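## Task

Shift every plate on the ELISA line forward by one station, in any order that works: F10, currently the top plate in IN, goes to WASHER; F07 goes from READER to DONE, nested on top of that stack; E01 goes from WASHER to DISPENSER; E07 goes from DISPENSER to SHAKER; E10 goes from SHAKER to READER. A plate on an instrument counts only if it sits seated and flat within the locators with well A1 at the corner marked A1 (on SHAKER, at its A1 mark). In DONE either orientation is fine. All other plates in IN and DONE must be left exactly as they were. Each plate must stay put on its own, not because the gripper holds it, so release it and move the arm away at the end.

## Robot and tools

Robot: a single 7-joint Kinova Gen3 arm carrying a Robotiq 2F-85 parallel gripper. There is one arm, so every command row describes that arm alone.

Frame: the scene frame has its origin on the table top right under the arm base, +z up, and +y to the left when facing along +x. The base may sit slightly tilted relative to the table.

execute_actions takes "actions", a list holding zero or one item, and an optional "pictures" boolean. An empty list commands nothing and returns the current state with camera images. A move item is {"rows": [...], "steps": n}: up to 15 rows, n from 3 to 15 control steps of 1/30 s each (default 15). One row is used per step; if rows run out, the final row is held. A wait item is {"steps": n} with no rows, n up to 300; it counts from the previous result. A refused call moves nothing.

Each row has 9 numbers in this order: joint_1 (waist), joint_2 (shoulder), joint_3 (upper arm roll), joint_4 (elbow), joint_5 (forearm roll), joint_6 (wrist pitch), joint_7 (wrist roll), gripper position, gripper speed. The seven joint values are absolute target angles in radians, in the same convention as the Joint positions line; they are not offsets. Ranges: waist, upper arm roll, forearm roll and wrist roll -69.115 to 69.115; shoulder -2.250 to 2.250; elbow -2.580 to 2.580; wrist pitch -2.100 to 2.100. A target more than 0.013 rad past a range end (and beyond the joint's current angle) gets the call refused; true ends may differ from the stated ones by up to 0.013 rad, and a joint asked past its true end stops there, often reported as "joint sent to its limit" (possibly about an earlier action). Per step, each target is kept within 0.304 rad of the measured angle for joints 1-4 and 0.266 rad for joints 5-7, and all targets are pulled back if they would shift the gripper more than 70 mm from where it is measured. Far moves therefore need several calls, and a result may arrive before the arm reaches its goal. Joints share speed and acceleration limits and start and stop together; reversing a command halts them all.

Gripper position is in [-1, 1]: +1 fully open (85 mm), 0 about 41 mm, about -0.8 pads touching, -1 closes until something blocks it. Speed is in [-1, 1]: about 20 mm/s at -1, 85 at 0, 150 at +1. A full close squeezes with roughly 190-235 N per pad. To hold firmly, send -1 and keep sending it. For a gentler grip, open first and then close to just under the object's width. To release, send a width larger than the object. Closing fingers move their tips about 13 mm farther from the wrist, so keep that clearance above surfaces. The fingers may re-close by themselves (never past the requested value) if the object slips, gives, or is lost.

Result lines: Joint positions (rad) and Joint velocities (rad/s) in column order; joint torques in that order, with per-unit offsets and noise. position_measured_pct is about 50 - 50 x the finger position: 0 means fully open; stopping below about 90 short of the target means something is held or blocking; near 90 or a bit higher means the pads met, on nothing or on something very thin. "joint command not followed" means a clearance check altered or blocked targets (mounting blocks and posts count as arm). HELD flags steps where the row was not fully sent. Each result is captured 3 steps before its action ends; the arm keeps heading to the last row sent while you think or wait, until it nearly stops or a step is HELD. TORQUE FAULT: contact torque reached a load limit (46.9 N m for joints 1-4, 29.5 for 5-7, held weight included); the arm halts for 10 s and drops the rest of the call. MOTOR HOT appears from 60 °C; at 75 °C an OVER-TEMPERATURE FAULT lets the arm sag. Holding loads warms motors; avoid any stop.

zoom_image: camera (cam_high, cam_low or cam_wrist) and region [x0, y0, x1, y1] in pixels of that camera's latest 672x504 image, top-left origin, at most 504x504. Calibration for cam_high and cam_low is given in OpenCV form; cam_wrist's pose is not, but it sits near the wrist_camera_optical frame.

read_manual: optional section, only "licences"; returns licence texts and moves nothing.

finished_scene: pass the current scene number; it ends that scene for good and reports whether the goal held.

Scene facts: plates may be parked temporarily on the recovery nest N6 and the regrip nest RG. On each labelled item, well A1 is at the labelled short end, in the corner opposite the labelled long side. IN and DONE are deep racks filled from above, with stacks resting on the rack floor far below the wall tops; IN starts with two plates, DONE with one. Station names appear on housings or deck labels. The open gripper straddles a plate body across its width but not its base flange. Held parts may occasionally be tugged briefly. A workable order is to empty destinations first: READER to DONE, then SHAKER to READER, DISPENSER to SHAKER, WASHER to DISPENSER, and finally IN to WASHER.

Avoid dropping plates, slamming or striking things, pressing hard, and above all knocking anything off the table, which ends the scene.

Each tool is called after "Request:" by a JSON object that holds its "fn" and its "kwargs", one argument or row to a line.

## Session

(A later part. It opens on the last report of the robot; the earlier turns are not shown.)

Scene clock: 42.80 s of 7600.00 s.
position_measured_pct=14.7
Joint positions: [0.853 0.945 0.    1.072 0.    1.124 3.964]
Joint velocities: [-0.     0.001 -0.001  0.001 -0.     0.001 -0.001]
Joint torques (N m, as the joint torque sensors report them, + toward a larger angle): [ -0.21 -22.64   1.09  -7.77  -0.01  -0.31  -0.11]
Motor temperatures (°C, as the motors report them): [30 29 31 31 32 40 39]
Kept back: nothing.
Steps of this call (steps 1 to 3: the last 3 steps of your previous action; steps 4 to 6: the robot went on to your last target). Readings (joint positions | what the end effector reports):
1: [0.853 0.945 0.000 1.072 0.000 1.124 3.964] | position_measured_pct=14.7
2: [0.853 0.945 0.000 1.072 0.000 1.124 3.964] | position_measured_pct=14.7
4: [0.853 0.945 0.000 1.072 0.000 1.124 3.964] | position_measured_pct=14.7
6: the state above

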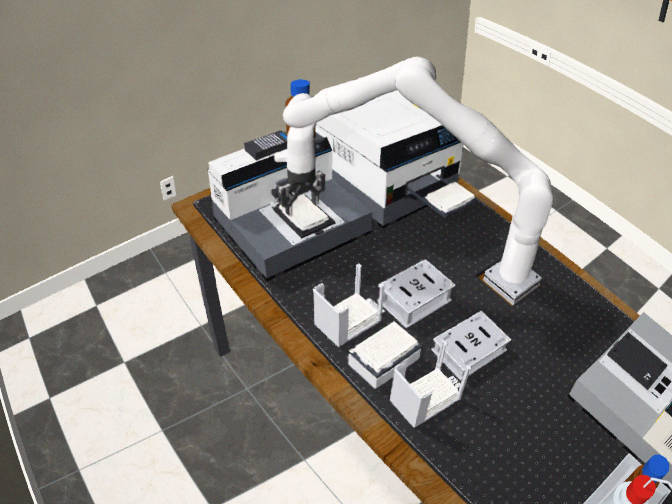

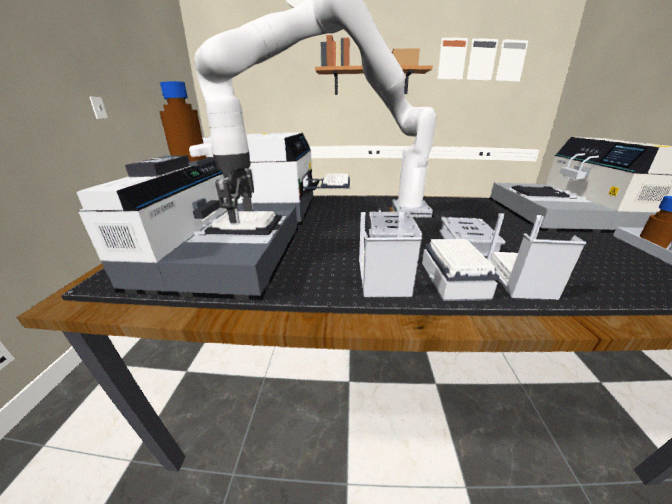

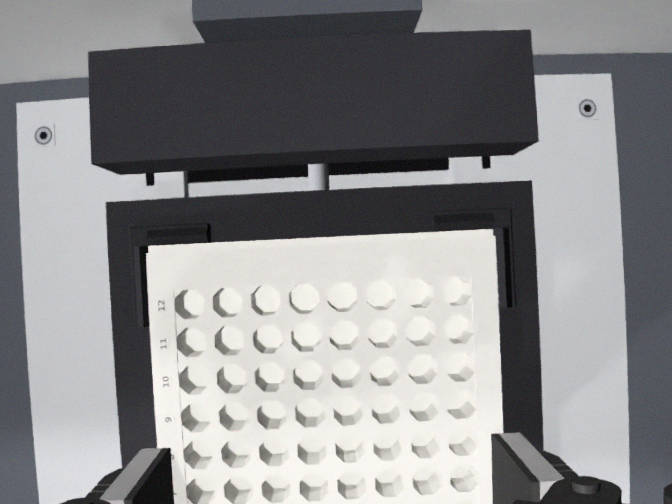

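Request:
{"fn": "execute_actions", "kwargs": {
  "actions": [
    {"rows":[[0.8534,0.946,0,1.0725,0,1.1231,3.9635,1,-0.3]],"steps":13}
  ]
}}

Request:
{"fn": "execute_actions", "kwargs": {
  "actions": [
    {"rows":[[0.8534,0.9376,0,1.0654,0,1.1386,3.9635,1,0],[0.8534,0.927,0,1.055,0,1.1596,3.9635,1,0],[0.8534,0.915,0,1.045,0,1.1816,3.9635,1,0],[0.8534,0.72,0,1.27,0,1.1516,3.9635,1,0]],"steps":14}
  ],
  "pictures": true
}}

Request:
{"fn": "execute_actions", "kwargs": {
  "actions": [
    {"rows":[[-0.3617,0.59,0,1.53,0,1.0216,4.295,1,0]],"steps":15}
  ]
}}

Request:
{"fn": "execute_actions", "kwargs": {
  "actions": [
    {"steps":36}
  ]
}}

Request:
{"fn": "execute_actions", "kwargs": {
  "actions": [
    {"rows":[[-0.3617,0.6193,0,1.5509,0,0.9714,4.295,1,0]],"steps":15}
  ],
  "pictures": true
}}

Scene clock: 43.43 s of 7600.00 s.
position_measured_pct=0.8
Joint positions: [ 0.853  0.946 -0.     1.072 -0.     1.123  3.964]
Joint velocities: [-0.001  0.001 -0.    -0.001  0.     0.    -0.001]
Joint torques (N m, as the joint torque sensors report them, + toward a larger angle): [ -0.13 -23.11   1.27  -8.11   0.04  -0.26  -0.04]
Motor temperatures (°C, as the motors report them): [30 29 31 31 32 40 39]
Steps of this call (steps 1 to 9: the robot went on to your last target; steps 10 to 19: the first 10 steps of this action). Readings (joint positions | what the end effector reports):
10: [0.853 0.945 0.000 1.072 0.000 1.124 3.964] | position_measured_pct=14.7
11: [0.853 0.945 0.000 1.072 0.000 1.123 3.964] | position_measured_pct=14.7
13: [0.853 0.945 0.000 1.072 0.000 1.123 3.964] | position_measured_pct=10.7
17: [0.853 0.946 -0.000 1.073 -0.000 1.123 3.964] | position_measured_pct=2.8
19: the state above

Scene clock: 43.90 s of 7600.00 s.
position_measured_pct=0.0
Joint positions: [0.853 0.774 0.    1.147 0.    1.158 3.964]
Joint velocities: [ 0.    -0.541  0.001  0.96  -0.001 -0.069 -0.001]
Joint torques (N m, as the joint torque sensors report them, + toward a larger angle): [ -0.32 -15.58   1.25  -5.1   -0.16   0.48   0.44]
Motor temperatures (°C, as the motors report them): [30 29 31 31 32 40 39]
Steps of this call (steps 1 to 3: the last 3 steps of your previous action; steps 4 to 14: the first 11 steps of this action). Readings (joint positions | what the end effector reports):
4: [0.853 0.945 -0.000 1.072 0.000 1.124 3.964] | position_measured_pct=0.0
5: [0.853 0.941 -0.000 1.069 -0.000 1.132 3.964] | position_measured_pct=0.0
7: [0.853 0.925 -0.000 1.057 -0.000 1.159 3.964] | position_measured_pct=0.0
11: [0.853 0.843 -0.000 1.077 0.000 1.166 3.964] | position_measured_pct=0.0
14: the state above

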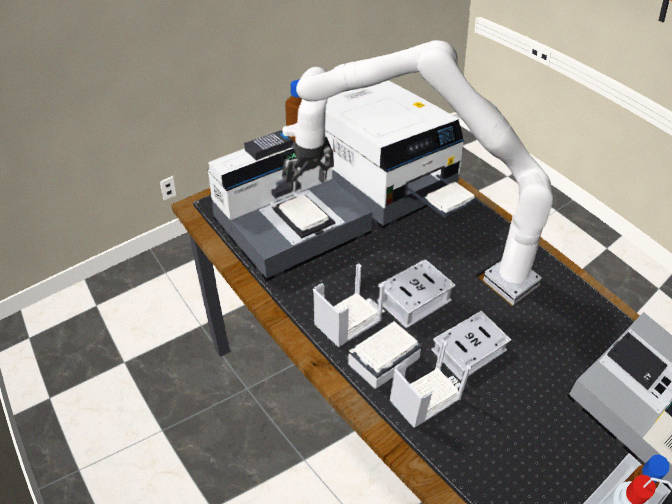

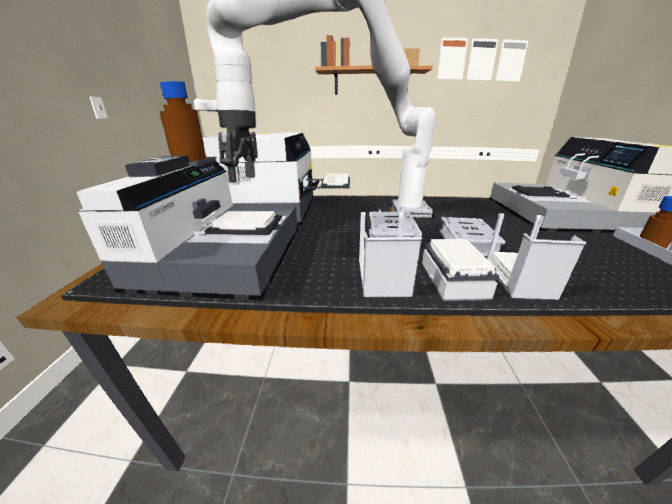

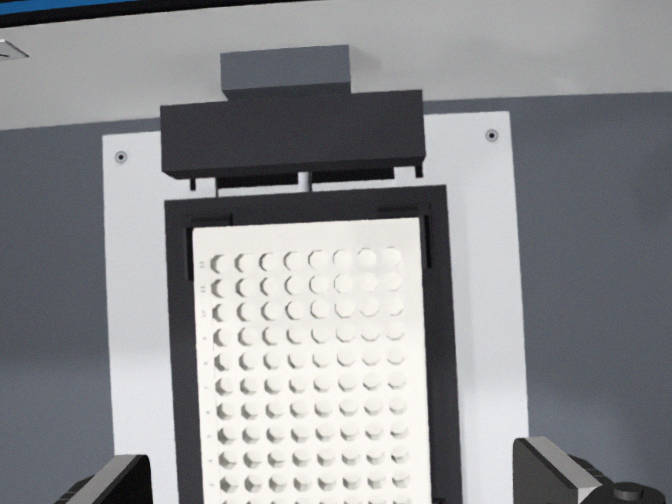

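Scene clock: 44.40 s of 7600.00 s.
position_measured_pct=0.0
Joint positions: [0.61  0.64  0.001 1.432 0.    1.073 4.153]
Joint velocities: [-0.826 -0.152 -0.002  0.314 -0.001 -0.169  0.462]
Joint torques (N m, as the joint torque sensors report them, + toward a larger angle): [ -1.01 -19.33   0.9   -7.44   0.34  -0.21   0.11]
Motor temperatures (°C, as the motors report them): [30 29 31 31 32 40 39]
Steps of this call (steps 1 to 3: the last 3 steps of your previous action; steps 4 to 15: the first 12 steps of this action). Readings (joint positions | what the end effector reports):
4: [0.853 0.729 0.000 1.249 0.000 1.153 3.964] | position_measured_pct=0.0
5: [0.848 0.720 0.001 1.270 0.001 1.150 3.968] | position_measured_pct=0.0
7: [0.821 0.700 0.003 1.310 0.002 1.139 3.990] | position_measured_pct=0.0
11: [0.719 0.665 0.001 1.381 0.000 1.101 4.078] | position_measured_pct=0.0
15: the state above

Scene clock: 45.60 s of 7600.00 s.
position_measured_pct=0.0
Joint positions: [-0.353  0.59  -0.003  1.53  -0.001  1.022  4.295]
Joint velocities: [-0.102 -0.002 -0.003  0.006 -0.    -0.001  0.005]
Joint torques (N m, as the joint torque sensors report them, + toward a larger angle): [  4.42 -18.41   3.84  -7.23   0.88  -0.44  -0.44]
Motor temperatures (°C, as the motors report them): [30 29 31 31 32 40 39]
Kept back: nothing.
Steps of this call (steps 1 to 3: the last 3 steps of your previous action; steps 4 to 36: the robot went on to your last target). Readings (joint positions | what the end effector reports):
1: [0.582 0.635 0.001 1.442 0.000 1.068 4.168] | position_measured_pct=0.0
2: [0.554 0.631 0.001 1.451 0.000 1.063 4.181] | position_measured_pct=0.0
4: [0.498 0.623 0.001 1.466 0.000 1.055 4.204] | position_measured_pct=0.0
8: [0.386 0.612 0.000 1.489 0.000 1.043 4.237] | position_measured_pct=0.0
36: the state above

Scene clock: 46.00 s of 7600.00 s.
position_measured_pct=0.0
Joint positions: [-0.361  0.619 -0.     1.551 -0.     0.971  4.295]
Joint velocities: [-0.003  0.002  0.001 -0.     0.    -0.     0.   ]
Joint torques (N m, as the joint torque sensors report them, + toward a larger angle): [ -0.14 -19.12   1.12  -7.02   0.22  -0.17   0.21]
Motor temperatures (°C, as the motors report them): [30 29 31 31 32 40 39]
Steps of this call (steps 1 to 12: the first 12 steps of this action). Readings (joint positions | what the end effector reports):
1: [-0.355 0.591 -0.003 1.530 -0.001 1.021 4.295] | position_measured_pct=0.0
2: [-0.356 0.596 -0.002 1.533 -0.000 1.013 4.295] | position_measured_pct=0.0
4: [-0.358 0.614 -0.000 1.546 0.000 0.982 4.295] | position_measured_pct=0.0
8: [-0.361 0.619 -0.000 1.551 -0.000 0.972 4.295] | position_measured_pct=0.0
12: the state above

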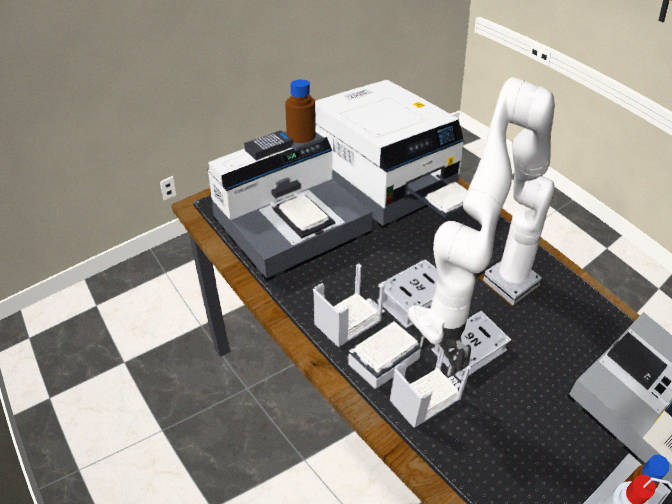

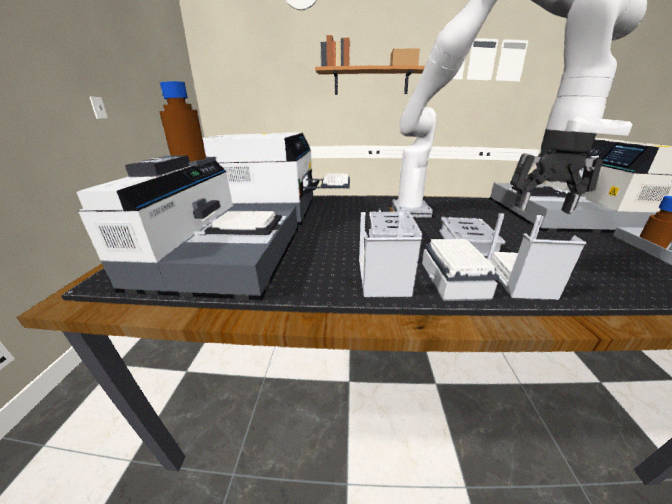

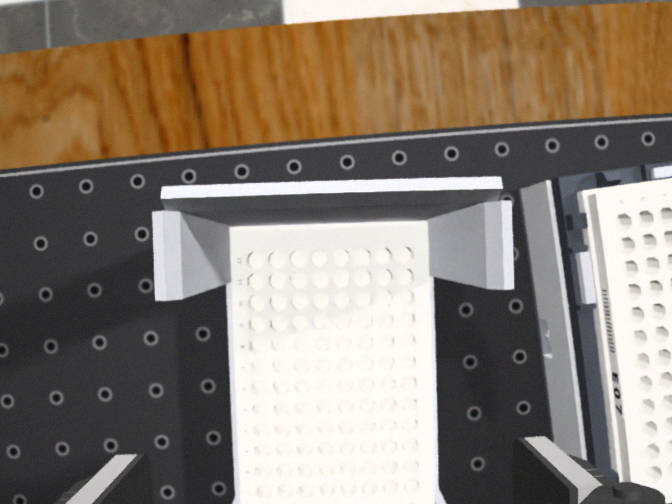

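Request:
{"fn": "execute_actions", "kwargs": {
  "actions": [
    {"rows":[[-0.3524,0.6332,0,1.5239,0,0.9845,4.286,1,0],[-0.3524,0.6332,0,1.5239,0,0.9845,4.286,1,0],[-0.3524,0.6332,0,1.5239,0,0.9845,4.286,1,0],[-0.3524,0.6897,0,1.5678,0,0.8841,4.286,1,0],[-0.3524,0.6897,0,1.5678,0,0.8841,4.286,1,0],[-0.3524,0.6897,0,1.5678,0,0.8841,4.286,1,0],[-0.3524,0.6897,0,1.5678,0,0.8841,4.286,1,0],[-0.3524,0.7534,0,1.5997,0,0.7885,4.286,1,0]],"steps":15}
  ]
}}

Request:
{"fn": "execute_actions", "kwargs": {
  "actions": [
    {"steps":9}
  ],
  "pictures": true
}}

Scene clock: 46.63 s of 7600.00 s.
position_measured_pct=0.0
Joint positions: [-0.353  0.741 -0.     1.593 -0.     0.807  4.286]
Joint velocities: [ 0.002  0.288 -0.002  0.197 -0.001 -0.466  0.001]
Joint torques (N m, as the joint torque sensors report them, + toward a larger angle): [ -0.3  -25.74   1.12  -8.3    0.19  -0.42   0.09]
Motor temperatures (°C, as the motors report them): [30 29 31 31 32 40 39]
Steps of this call (steps 1 to 3: the last 3 steps of your previous action; steps 4 to 7: the robot went on to your last target; steps 8 to 19: the first 12 steps of this action). Readings (joint positions | what the end effector reports):
8: [-0.361 0.620 -0.000 1.550 -0.000 0.972 4.295] | position_measured_pct=0.0
9: [-0.359 0.623 -0.001 1.545 -0.000 0.974 4.293] | position_measured_pct=0.0
11: [-0.354 0.633 -0.000 1.529 -0.000 0.981 4.288] | position_measured_pct=0.0
15: [-0.353 0.679 0.000 1.550 0.000 0.912 4.286] | position_measured_pct=0.0
19: the state above

Scene clock: 46.93 s of 7600.00 s.
position_measured_pct=0.0
Joint positions: [-0.352  0.753  0.     1.6    0.     0.789  4.286]
Joint velocities: [ 0.     0.004 -0.    -0.    -0.     0.     0.001]
Joint torques (N m, as the joint torque sensors report them, + toward a larger angle): [ -0.45 -20.02   1.58  -6.74   0.25   0.06  -0.03]
Motor temperatures (°C, as the motors report them): [30 29 31 31 32 40 39]
Kept back: nothing.
Steps of this call (steps 1 to 3: the last 3 steps of your previous action; steps 4 to 9: the robot went on to your last target). Readings (joint positions | what the end effector reports):
1: [-0.353 0.748 -0.000 1.598 -0.000 0.795 4.286] | position_measured_pct=0.0
2: [-0.353 0.750 -0.000 1.600 -0.000 0.791 4.286] | position_measured_pct=0.0
4: [-0.352 0.751 -0.000 1.600 -0.000 0.789 4.286] | position_measured_pct=0.0
8: [-0.352 0.753 0.000 1.600 0.000 0.789 4.286] | position_measured_pct=0.0
9: the state above

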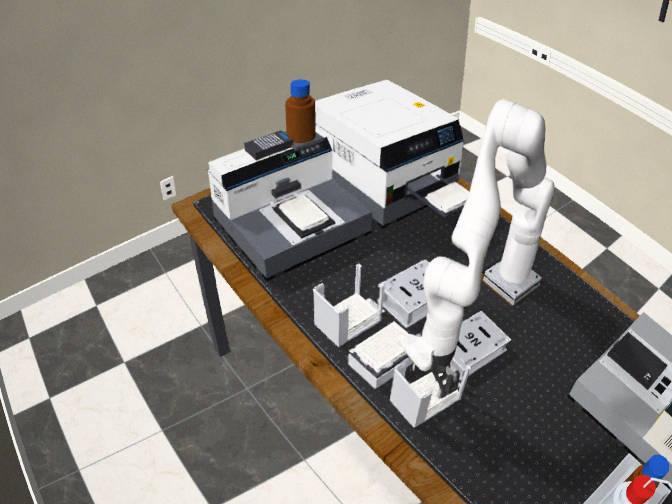

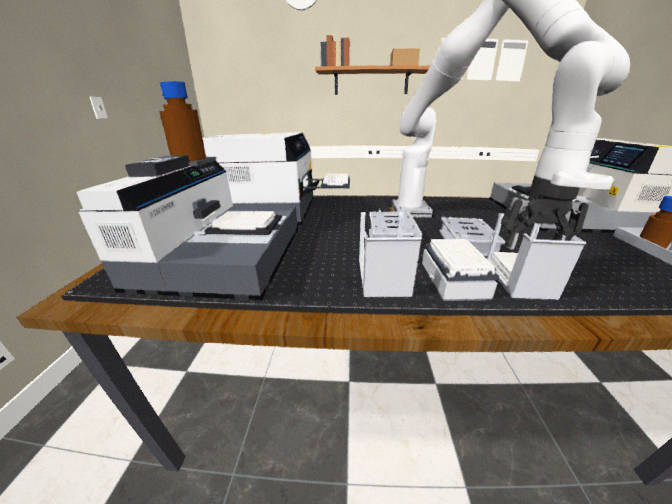

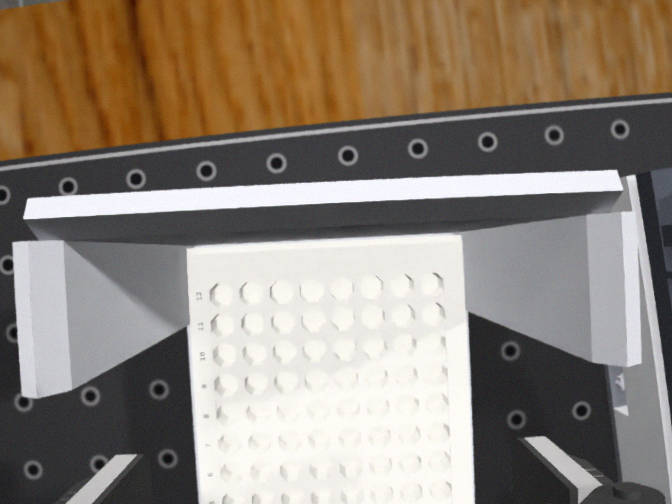

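Request:
{"fn": "execute_actions", "kwargs": {
  "actions": [
    {"rows":[[-0.3508,0.8158,0,1.6214,0,0.7044,4.2876,1,0]],"steps":15}
  ],
  "pictures": true
}}

Scene clock: 47.83 s of 7600.00 s.
position_measured_pct=0.0
Joint positions: [-0.351  0.815 -0.     1.621  0.     0.704  4.288]
Joint velocities: [-0.001  0.008  0.001  0.    -0.001 -0.     0.001]
Joint torques (N m, as the joint torque sensors report them, + toward a larger angle): [ -0.38 -20.55   0.96  -5.86  -0.02  -0.06   0.02]
Motor temperatures (°C, as the motors report them): [30 29 31 31 32 40 39]
Steps of this call (steps 1 to 15: the robot went on to your last target; steps 16 to 27: the first 12 steps of this action). Readings (joint positions | what the end effector reports):
16: [-0.352 0.754 -0.000 1.600 -0.000 0.788 4.286] | position_measured_pct=0.0
17: [-0.352 0.759 0.000 1.601 -0.000 0.782 4.286] | position_measured_pct=0.0
19: [-0.351 0.786 0.000 1.609 -0.000 0.748 4.287] | position_measured_pct=0.0
23: [-0.351 0.814 -0.000 1.622 0.000 0.706 4.288] | position_measured_pct=0.0
27: the state above

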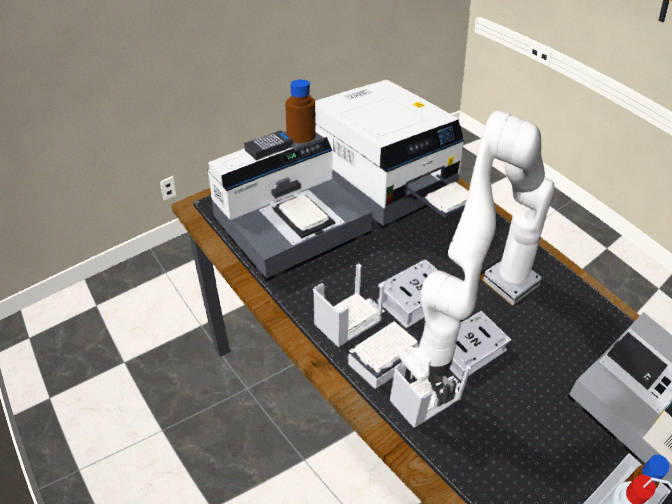

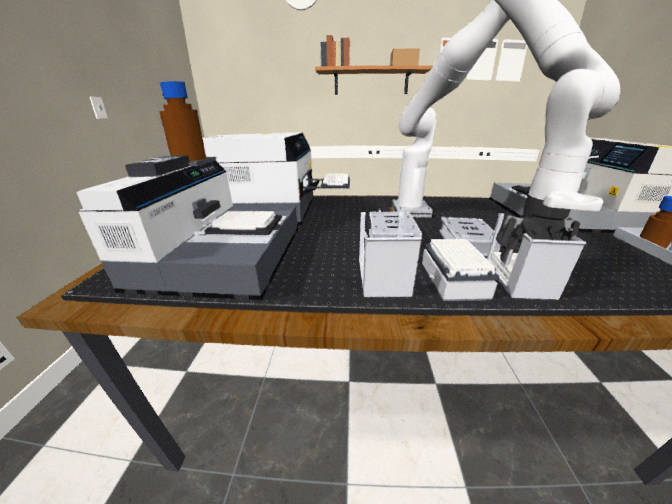

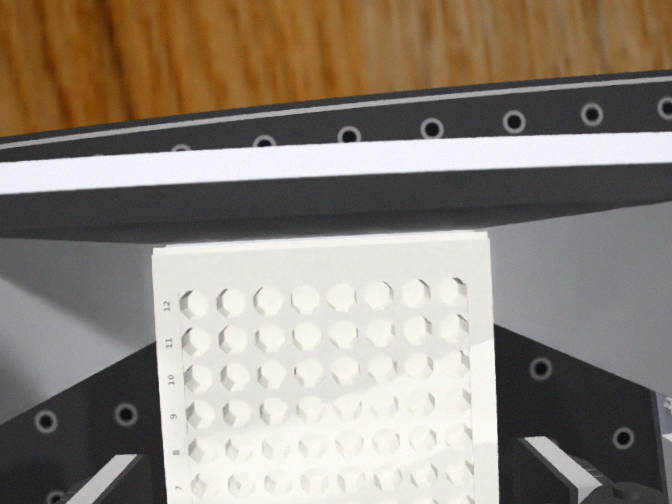

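Request:
{"fn": "execute_actions", "kwargs": {
  "actions": [
    {"rows":[[-0.3508,0.8202,0,1.6222,0,0.6992,4.2876,1,0],[-0.3508,0.8245,0,1.623,0,0.6941,4.2876,1,0],[-0.3508,0.8289,0,1.6238,0,0.6889,4.2876,1,0],[-0.3508,0.8332,0,1.6245,0,0.6839,4.2876,1,0]],"steps":10}
  ]
}}

Request:
{"fn": "execute_actions", "kwargs": {
  "actions": [
    {"rows":[[-0.3508,0.8332,0,1.6245,0,0.6839,4.2876,-1,-0.5],[-0.3508,0.8326,0,1.6244,0,0.6846,4.2876,-1,-0.5],[-0.3508,0.832,0,1.6243,0,0.6853,4.2876,-1,-0.5],[-0.3508,0.8314,0,1.6242,0,0.686,4.2876,-1,-0.5],[-0.3508,0.8308,0,1.6241,0,0.6867,4.2876,-1,-0.5],[-0.3508,0.8302,0,1.624,0,0.6874,4.2876,-1,-0.5],[-0.3508,0.8296,0,1.6239,0,0.6881,4.2876,-1,-0.5],[-0.3508,0.829,0,1.6238,0,0.6888,4.2876,-1,-0.5],[-0.3508,0.8284,0,1.6237,0,0.6895,4.2876,-1,-0.5],[-0.3508,0.8278,0,1.6236,0,0.6902,4.2876,-1,-0.5],[-0.3508,0.8272,0,1.6235,0,0.6909,4.2876,-1,-0.5],[-0.3508,0.8266,0,1.6233,0,0.6917,4.2876,-1,-0.5],[-0.3508,0.8259,0,1.6232,0,0.6925,4.2876,-1,-0.5]],"steps":15}
  ]
}}

Request:
{"fn": "execute_actions", "kwargs": {
  "actions": [
    {"rows":[[-0.3508,0.8259,0,1.6232,0,0.6925,4.2876,-1,-0.5],[-0.3508,0.8259,0,1.6232,0,0.6925,4.2876,-1,-0.5],[-0.3508,0.8158,0,1.6214,0,0.7044,4.2876,-1,-0.5],[-0.3508,0.8,0,1.6175,0,0.7241,4.2876,-1,-0.5],[-0.3508,0.784,0,1.613,0,0.7446,4.2876,-1,-0.5],[-0.3508,0.768,0,1.608,0,0.7656,4.2876,-1,-0.5],[-0.3508,0.752,0,1.6028,0,0.7868,4.2876,-1,-0.5],[-0.3508,0.7355,0,1.5958,0,0.8103,4.2876,-1,-0.5],[-0.3508,0.7195,0,1.5882,0,0.8339,4.2876,-1,-0.5],[-0.3508,0.7037,0,1.58,0,0.8579,4.2876,-1,-0.5],[-0.3508,0.6883,0,1.5709,0,0.8824,4.2876,-1,-0.5],[-0.3508,0.6735,0,1.561,0,0.9071,4.2876,-1,-0.5],[-0.3508,0.659,0,1.5504,0,0.9322,4.2876,-1,-0.5],[-0.3508,0.645,0,1.539,0,0.9576,4.2876,-1,-0.5],[-0.3508,0.6316,0,1.527,0,0.983,4.2876,-1,-0.5]],"steps":15}
  ],
  "pictures": true
}}

Request:
{"fn": "execute_actions", "kwargs": {
  "actions": [
    {"rows":[[-0.3508,0.605,0,1.503,0,1.0336,4.2876,-1,-0.5]],"steps":8}
  ]
}}

Scene clock: 48.47 s of 7600.00 s.
position_measured_pct=0.0
Joint positions: [-0.351  0.832 -0.     1.625 -0.     0.685  4.288]
Joint velocities: [ 0.     0.003 -0.001 -0.    -0.    -0.016 -0.001]
Joint torques (N m, as the joint torque sensors report them, + toward a larger angle): [ -0.51 -20.94   1.25  -6.     0.3   -0.17  -0.1 ]
Motor temperatures (°C, as the motors report them): [30 29 31 31 32 40 39]
Steps of this call (steps 1 to 3: the last 3 steps of your previous action; steps 4 to 12: the robot went on to your last target; steps 13 to 19: the first 7 steps of this action). Readings (joint positions | what the end effector reports):
13: [-0.351 0.817 0.000 1.621 -0.000 0.704 4.288] | position_measured_pct=0.0
14: [-0.351 0.819 0.000 1.622 0.000 0.701 4.288] | position_measured_pct=0.0
16: [-0.351 0.827 0.000 1.623 0.000 0.692 4.288] | position_measured_pct=0.0
19: the state above

Scene clock: 48.97 s of 7600.00 s.
position_measured_pct=12.7
Joint positions: [-0.351  0.826 -0.     1.623  0.     0.691  4.288]
Joint velocities: [-0.001 -0.015  0.001 -0.003  0.001  0.021 -0.001]
Joint torques (N m, as the joint torque sensors report them, + toward a larger angle): [ -0.32 -20.1    1.37  -5.71   0.49  -0.12  -0.02]
Motor temperatures (°C, as the motors report them): [30 29 31 31 32 40 39]
Steps of this call (steps 1 to 3: the last 3 steps of your previous action; steps 4 to 15: the first 12 steps of this action). Readings (joint positions | what the end effector reports):
4: [-0.351 0.833 -0.000 1.625 0.000 0.684 4.288] | position_measured_pct=0.0
5: [-0.351 0.833 -0.000 1.624 0.000 0.684 4.288] | position_measured_pct=0.4
7: [-0.351 0.832 -0.000 1.624 -0.000 0.685 4.288] | position_measured_pct=2.8
11: [-0.351 0.829 -0.000 1.624 0.000 0.688 4.288] | position_measured_pct=8.3
15: the state above

Scene clock: 49.47 s of 7600.00 s.
position_measured_pct=14.3
Joint positions: [-0.351  0.715 -0.     1.585 -0.     0.842  4.288]
Joint velocities: [ 0.002 -0.452 -0.001 -0.242  0.001  0.701 -0.001]
Joint torques (N m, as the joint torque sensors report them, + toward a larger angle): [  0.04 -19.68   1.35  -6.15  -0.44  -0.05  -0.16]
Motor temperatures (°C, as the motors report them): [30 29 31 31 32 40 39]
Steps of this call (steps 1 to 3: the last 3 steps of your previous action; steps 4 to 15: the first 12 steps of this action). Readings (joint positions | what the end effector reports):
4: [-0.351 0.826 -0.000 1.623 0.000 0.692 4.288] | position_measured_pct=14.3
5: [-0.351 0.826 -0.000 1.623 0.000 0.692 4.288] | position_measured_pct=14.3
7: [-0.351 0.820 -0.000 1.623 -0.000 0.699 4.288] | position_measured_pct=14.3
11: [-0.351 0.774 -0.000 1.610 -0.000 0.756 4.288] | position_measured_pct=14.3
15: the state above

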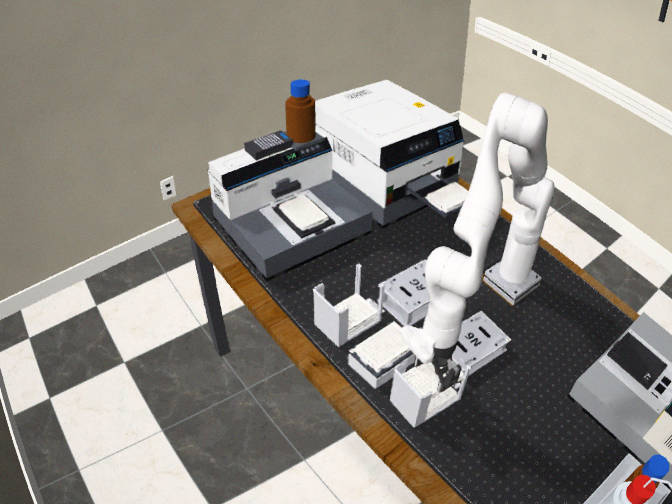

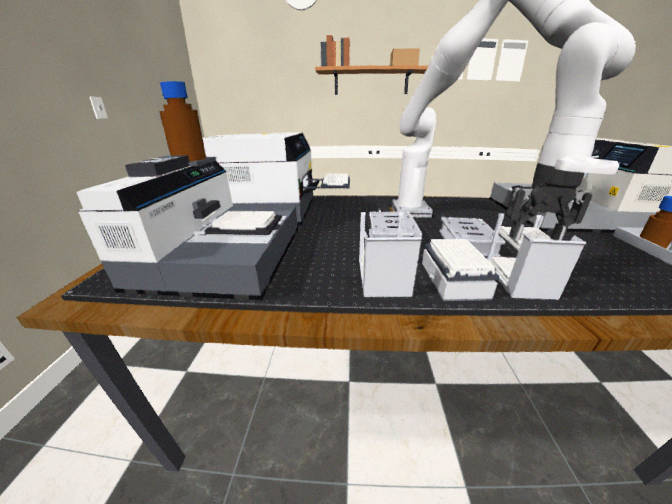

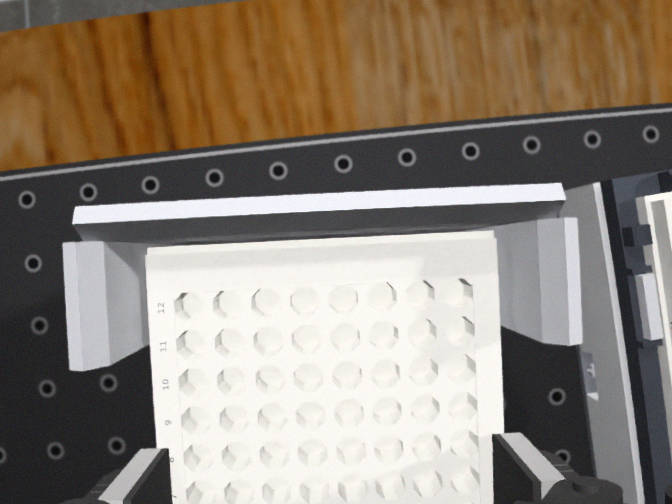

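Scene clock: 49.73 s of 7600.00 s.
position_measured_pct=14.3
Joint positions: [-0.351  0.609  0.     1.505  0.     1.028  4.288]
Joint velocities: [ 0.001 -0.092  0.001 -0.098  0.     0.201  0.001]
Joint torques (N m, as the joint torque sensors report them, + toward a larger angle): [ -0.01 -12.33   1.08  -5.46   0.01   0.22  -0.06]
Motor temperatures (°C, as the motors report them): [30 29 31 31 32 40 39]
Steps of this call (steps 1 to 3: the last 3 steps of your previous action; steps 4 to 8: the first 5 steps of this action). Readings (joint positions | what the end effector reports):
4: [-0.351 0.655 -0.000 1.545 0.000 0.941 4.288] | position_measured_pct=14.3
5: [-0.351 0.639 -0.000 1.532 -0.000 0.970 4.288] | position_measured_pct=14.3
7: [-0.351 0.615 0.000 1.510 0.000 1.017 4.288] | position_measured_pct=14.3
8: the state above

Request:
{"fn": "execute_actions", "kwargs": {
  "actions": [
    {"rows":[[-0.5,0.36,0,1.8,0,0.9816,3.9,-1,-0.5]],"steps":13}
  ]
}}

Request:
{"fn": "execute_actions", "kwargs": {
  "actions": [
    {"rows":[[-1.5871,0.35,0,1.87,0,0.9216,1.534,-1,-0.5]],"steps":15}
  ]
}}

Request:
{"fn": "execute_actions", "kwargs": {
  "actions": [
    {"steps":55}
  ]
}}

Request:
{"fn": "execute_actions", "kwargs": {
  "actions": [
    {"rows":[[-1.5871,0.565,0,1.675,0,0.9016,1.534,-1,-0.5]],"steps":14}
  ]
}}

Request:
{"fn": "execute_actions", "kwargs": {
  "actions": [
    {"rows":[[-1.5871,0.6142,0,1.7094,0,0.818,1.534,-1,-0.5]],"steps":15}
  ],
  "pictures": true
}}

Scene clock: 50.27 s of 7600.00 s.
position_measured_pct=14.3
Joint positions: [-0.451  0.441 -0.001  1.699 -0.     0.997  4.069]
Joint velocities: [-0.355 -0.578  0.004  0.751  0.004 -0.115 -1.215]
Joint torques (N m, as the joint torque sensors report them, + toward a larger angle): [  0.64 -15.3    1.53  -7.17   0.32  -0.15   0.39]
Motor temperatures (°C, as the motors report them): [30 29 31 31 32 40 39]
Steps of this call (steps 1 to 3: the last 3 steps of your previous action; steps 4 to 6: the robot went on to your last target; steps 7 to 16: the first 10 steps of this action). Readings (joint positions | what the end effector reports):
7: [-0.351 0.605 0.000 1.504 0.000 1.033 4.287] | position_measured_pct=14.3
8: [-0.354 0.600 0.001 1.509 0.000 1.031 4.283] | position_measured_pct=14.3
10: [-0.368 0.576 0.001 1.535 0.001 1.024 4.261] | position_measured_pct=14.3
14: [-0.426 0.482 0.000 1.646 -0.000 1.005 4.150] | position_measured_pct=14.3
16: the state above

Scene clock: 50.77 s of 7600.00 s.
position_measured_pct=14.3
Joint positions: [-0.809  0.357  0.     1.85   0.     0.938  3.623]
Joint velocities: [-0.998 -0.025 -0.002  0.082 -0.001 -0.071 -0.874]
Joint torques (N m, as the joint torque sensors report them, + toward a larger angle): [  0.04 -13.89   0.63  -7.19   0.07  -0.36  -0.03]
Motor temperatures (°C, as the motors report them): [30 29 31 31 32 40 39]
Steps of this call (steps 1 to 3: the last 3 steps of your previous action; steps 4 to 15: the first 12 steps of this action). Readings (joint positions | what the end effector reports):
4: [-0.492 0.376 -0.001 1.784 -0.000 0.985 3.926] | position_measured_pct=14.3
5: [-0.505 0.370 0.001 1.795 0.000 0.982 3.902] | position_measured_pct=14.3
7: [-0.548 0.367 0.002 1.812 0.001 0.972 3.851] | position_measured_pct=14.3
11: [-0.677 0.362 0.000 1.835 0.000 0.951 3.739] | position_measured_pct=14.3
15: the state above

Scene clock: 52.60 s of 7600.00 s.
position_measured_pct=14.3
Joint positions: [-1.587  0.35  -0.     1.87  -0.     0.922  1.585]
Joint velocities: [-0.001  0.     0.001 -0.001 -0.001 -0.    -0.964]
Joint torques (N m, as the joint torque sensors report them, + toward a larger angle): [ -0.45 -14.04   1.53  -7.12   0.07  -0.05  -0.09]
Motor temperatures (°C, as the motors report them): [30 29 31 31 32 40 39]
Kept back: nothing.
Steps of this call (steps 1 to 3: the last 3 steps of your previous action; steps 4 to 55: the robot went on to your last target). Readings (joint positions | what the end effector reports):
1: [-0.842 0.356 0.000 1.852 0.000 0.936 3.593] | position_measured_pct=14.3
2: [-0.876 0.356 0.000 1.854 0.000 0.934 3.564] | position_measured_pct=14.3
4: [-0.943 0.354 0.000 1.858 0.000 0.931 3.505] | position_measured_pct=14.3
8: [-1.077 0.353 0.000 1.863 0.000 0.927 3.387] | position_measured_pct=14.3
55: the state above

Scene clock: 52.97 s of 7600.00 s.
position_measured_pct=14.3
Joint positions: [-1.587  0.548 -0.     1.689 -0.     0.902  1.534]
Joint velocities: [-0.001  0.3   -0.001 -0.317 -0.001 -0.036 -0.004]
Joint torques (N m, as the joint torque sensors report them, + toward a larger angle): [ -0.38 -20.66   1.3   -5.38  -0.02   0.44  -0.29]
Motor temperatures (°C, as the motors report them): [30 29 31 31 32 40 39]
Steps of this call (steps 1 to 11: the first 11 steps of this action). Readings (joint positions | what the end effector reports):
1: [-1.587 0.351 -0.000 1.869 -0.000 0.922 1.558] | position_measured_pct=14.3
2: [-1.587 0.357 0.000 1.865 -0.000 0.922 1.542] | position_measured_pct=14.3
4: [-1.587 0.386 0.000 1.841 -0.000 0.920 1.535] | position_measured_pct=14.3
8: [-1.587 0.495 0.000 1.742 0.000 0.909 1.535] | position_measured_pct=14.3
11: the state above

Scene clock: 53.47 s of 7600.00 s.
position_measured_pct=14.3
Joint positions: [-1.587  0.613  0.     1.709  0.     0.818  1.534]
Joint velocities: [ 0.001  0.008  0.     0.001 -0.    -0.     0.002]
Joint torques (N m, as the joint torque sensors report them, + toward a larger angle): [ -0.64 -17.84   1.42  -6.22   0.07   0.1    0.  ]
Motor temperatures (°C, as the motors report them): [30 29 31 31 32 40 39]
Steps of this call (steps 1 to 3: the last 3 steps of your previous action; steps 4 to 15: the first 12 steps of this action). Readings (joint positions | what the end effector reports):
4: [-1.587 0.561 -0.000 1.676 -0.000 0.900 1.534] | position_measured_pct=14.3
5: [-1.587 0.567 0.000 1.679 -0.000 0.893 1.534] | position_measured_pct=14.3
7: [-1.587 0.594 0.000 1.695 0.000 0.853 1.534] | position_measured_pct=14.3
11: [-1.587 0.612 -0.000 1.709 -0.000 0.819 1.534] | position_measured_pct=14.3
15: the state above

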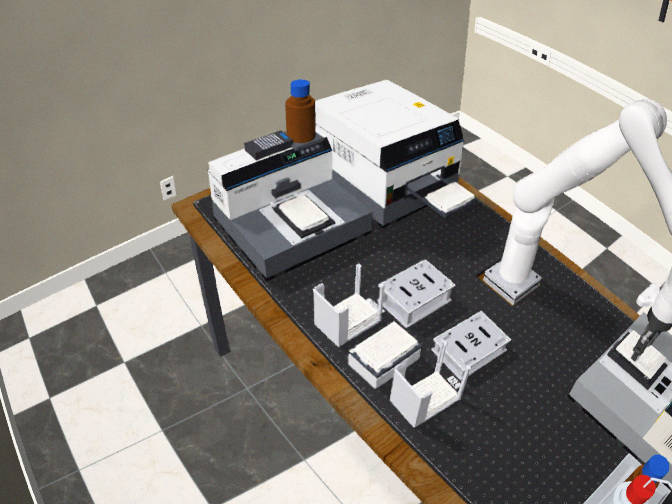

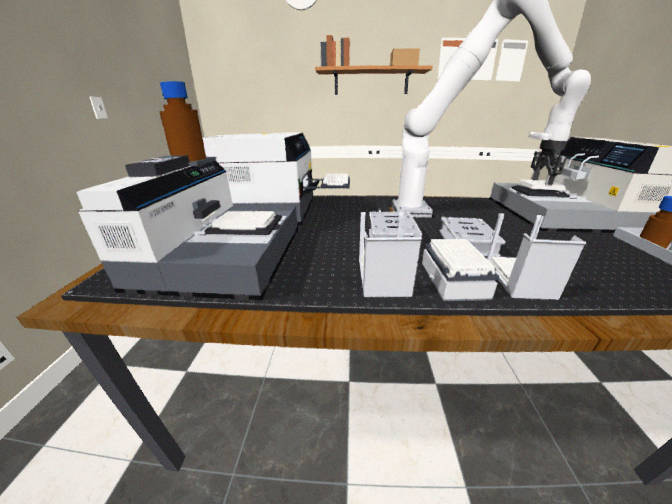

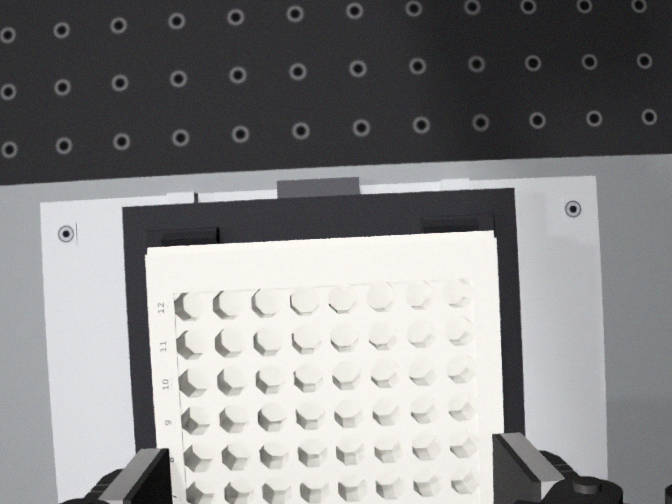

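Request:
{"fn": "execute_actions", "kwargs": {
  "actions": [
    {"rows":[[-1.5867,0.618,0,1.7105,0,0.8131,1.534,-1,-0.5],[-1.5867,0.6218,0,1.7127,0,0.8071,1.534,-1,-0.5],[-1.5867,0.6256,0,1.7149,0,0.8011,1.534,-1,-0.5],[-1.5867,0.6285,0,1.7164,0,0.7967,1.534,-1,-0.5],[-1.5867,0.631,0,1.7177,0,0.7929,1.534,-1,-0.5],[-1.5867,0.633,0,1.7188,0,0.7898,1.534,-1,-0.5],[-1.5867,0.635,0,1.7198,0,0.7868,1.534,-1,-0.5],[-1.5867,0.6367,0,1.7207,0,0.7842,1.534,-1,-0.5],[-1.5867,0.6383,0,1.7216,0,0.7817,1.534,-1,-0.5],[-1.5867,0.64,0,1.7225,0,0.7791,1.534,-1,-0.5],[-1.5867,0.6412,0,1.7231,0,0.7773,1.534,-1,-0.5]],"steps":15}
  ]
}}

Request:
{"fn": "execute_actions", "kwargs": {
  "actions": [
    {"steps":7}
  ]
}}

Scene clock: 54.00 s of 7600.00 s.
position_measured_pct=14.3
Joint positions: [-1.587  0.639 -0.     1.722 -0.     0.78   1.534]
Joint velocities: [ 0.002 -0.019  0.     0.01  -0.002 -0.007  0.004]
Joint torques (N m, as the joint torque sensors report them, + toward a larger angle): [ -0.76 -13.95   0.89  -5.3    0.32  -1.45  -0.32]
Motor temperatures (°C, as the motors report them): [30 29 31 31 32 40 39]
Steps of this call (steps 1 to 3: the last 3 steps of your previous action; step 4: the robot went on to your last target; steps 5 to 16: the first 12 steps of this action). Readings (joint positions | what the end effector reports):
5: [-1.587 0.615 -0.000 1.710 -0.000 0.817 1.534] | position_measured_pct=14.3
6: [-1.587 0.617 -0.000 1.710 -0.000 0.815 1.534] | position_measured_pct=14.3
8: [-1.587 0.624 0.000 1.713 0.000 0.805 1.534] | position_measured_pct=14.3
12: [-1.587 0.634 -0.000 1.719 -0.000 0.789 1.534] | position_measured_pct=14.3
16: the state above

Scene clock: 54.23 s of 7600.00 s.
position_measured_pct=14.3
Joint positions: [-1.587  0.638 -0.     1.723 -0.     0.779  1.534]
Joint velocities: [-0.    -0.     0.001  0.001  0.    -0.    -0.   ]
Joint torques (N m, as the joint torque sensors report them, + toward a larger angle): [ -0.37 -15.37   0.91  -6.4    0.11  -0.77   0.18]
Motor temperatures (°C, as the motors report them): [30 29 31 31 32 40 39]
Kept back: nothing.
Steps of this call (steps 1 to 3: the last 3 steps of your previous action; steps 4 to 7: the robot went on to your last target). Readings (joint positions | what the end effector reports):
1: [-1.587 0.638 -0.000 1.723 -0.000 0.779 1.534] | position_measured_pct=14.3
2: [-1.587 0.638 -0.000 1.723 -0.000 0.779 1.534] | position_measured_pct=14.3
4: [-1.587 0.638 -0.000 1.723 -0.000 0.779 1.534] | position_measured_pct=14.3
7: the state above

Request:
{"fn": "execute_actions", "kwargs": {
  "actions": [
    {"rows":[[-1.5867,0.64,0,1.7225,0,0.7791,1.534,1,-0.3]],"steps":13}
  ]
}}

Request:
{"fn": "execute_actions", "kwargs": {
  "actions": [
    {"rows":[[-1.5867,0.6256,0,1.7149,0,0.8011,1.534,1,0],[-1.5867,0.61,0,1.705,0,0.8266,1.534,1,0],[-1.5867,0.595,0,1.695,0,0.8516,1.534,1,0],[-1.5867,0.42,0,1.65,0,1.0716,1.534,1,0]],"steps":15}
  ]
}}

Request:
{"fn": "execute_actions", "kwargs": {
  "actions": [
    {"steps":8}
  ],
  "pictures": true
}}

Request:
{"fn": "zoom_image", "kwargs": {
  "camera": "cam_high",
  "region": [560, 310, 672, 420]
}}

Scene clock: 54.73 s of 7600.00 s.
position_measured_pct=0.8
Joint positions: [-1.587  0.64   0.     1.722  0.     0.779  1.534]
Joint velocities: [ 0.     0.002 -0.001  0.     0.     0.     0.001]
Joint torques (N m, as the joint torque sensors report them, + toward a larger angle): [ -0.4  -18.44   1.03  -5.53   0.01   0.05   0.1 ]
Motor temperatures (°C, as the motors report them): [30 29 31 31 32 40 39]
Steps of this call (steps 1 to 5: the robot went on to your last target; steps 6 to 15: the first 10 steps of this action). Readings (joint positions | what the end effector reports):
6: [-1.587 0.638 -0.000 1.723 -0.000 0.779 1.534] | position_measured_pct=14.3
7: [-1.587 0.638 -0.000 1.723 -0.000 0.779 1.534] | position_measured_pct=14.3
9: [-1.587 0.639 -0.000 1.723 -0.000 0.779 1.534] | position_measured_pct=10.3
13: [-1.587 0.640 -0.000 1.723 0.000 0.779 1.534] | position_measured_pct=2.4
15: the state above

Scene clock: 55.23 s of 7600.00 s.
position_measured_pct=0.0
Joint positions: [-1.587  0.436  0.     1.653  0.     1.054  1.534]
Joint velocities: [ 0.    -0.314  0.001 -0.1    0.     0.45   0.001]
Joint torques (N m, as the joint torque sensors report them, + toward a larger angle): [ -0.73 -10.93   0.98  -6.19   0.14  -0.43  -0.09]
Motor temperatures (°C, as the motors report them): [30 30 31 31 32 40 39]
Steps of this call (steps 1 to 3: the last 3 steps of your previous action; steps 4 to 15: the first 12 steps of this action). Readings (joint positions | what the end effector reports):
4: [-1.587 0.639 -0.000 1.722 0.000 0.780 1.534] | position_measured_pct=0.0
5: [-1.587 0.634 -0.000 1.720 0.000 0.787 1.534] | position_measured_pct=0.0
7: [-1.587 0.611 -0.000 1.708 -0.000 0.821 1.534] | position_measured_pct=0.0
11: [-1.587 0.516 -0.000 1.678 -0.000 0.947 1.534] | position_measured_pct=0.0
15: the state above

Scene clock: 55.50 s of 7600.00 s.
position_measured_pct=0.0
Joint positions: [-1.587  0.421 -0.     1.65  -0.     1.072  1.534]
Joint velocities: [-0.001 -0.013  0.001 -0.     0.    -0.    -0.001]
Joint torques (N m, as the joint torque sensors report them, + toward a larger angle): [  0.03 -16.1    0.72  -7.32  -0.01   0.21  -0.27]
Motor temperatures (°C, as the motors report them): [30 30 31 31 32 40 39]
Kept back: nothing.
Steps of this call (steps 1 to 3: the last 3 steps of your previous action; steps 4 to 8: the robot went on to your last target). Readings (joint positions | what the end effector reports):
1: [-1.587 0.428 0.000 1.651 0.000 1.065 1.534] | position_measured_pct=0.0
2: [-1.587 0.426 0.000 1.650 0.000 1.070 1.534] | position_measured_pct=0.0
4: [-1.587 0.424 0.000 1.650 0.000 1.071 1.534] | position_measured_pct=0.0
8: the state above

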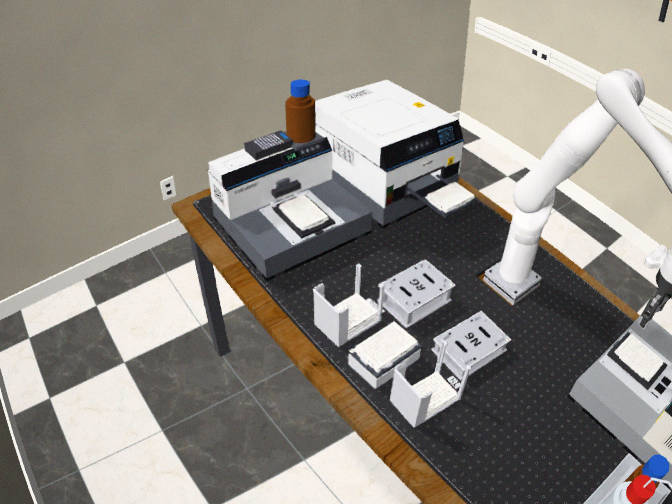

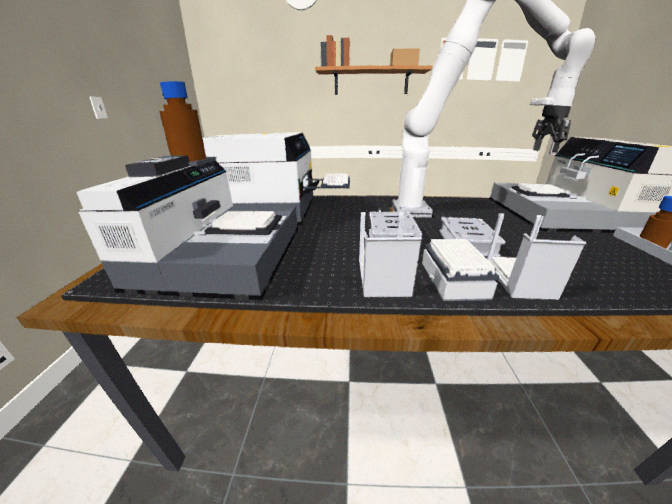

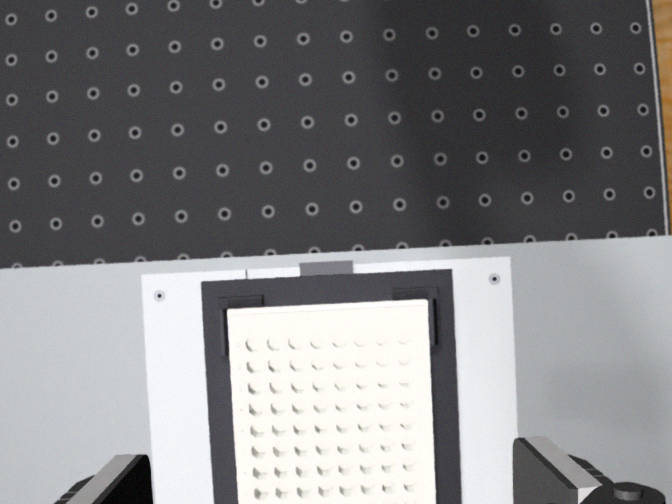

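Region (560, 310, 672, 420) of cam_high's 672x504 image, scaled by 4.500, with more detail than that image has; it fills the top 495 rows of this view, and the rest is white.

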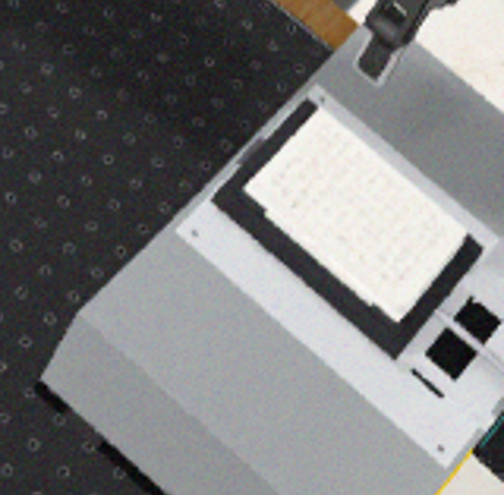

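Request:
{"fn": "finished_scene", "kwargs": {
  "scene": 2
}}

The scene is finished: the task was done.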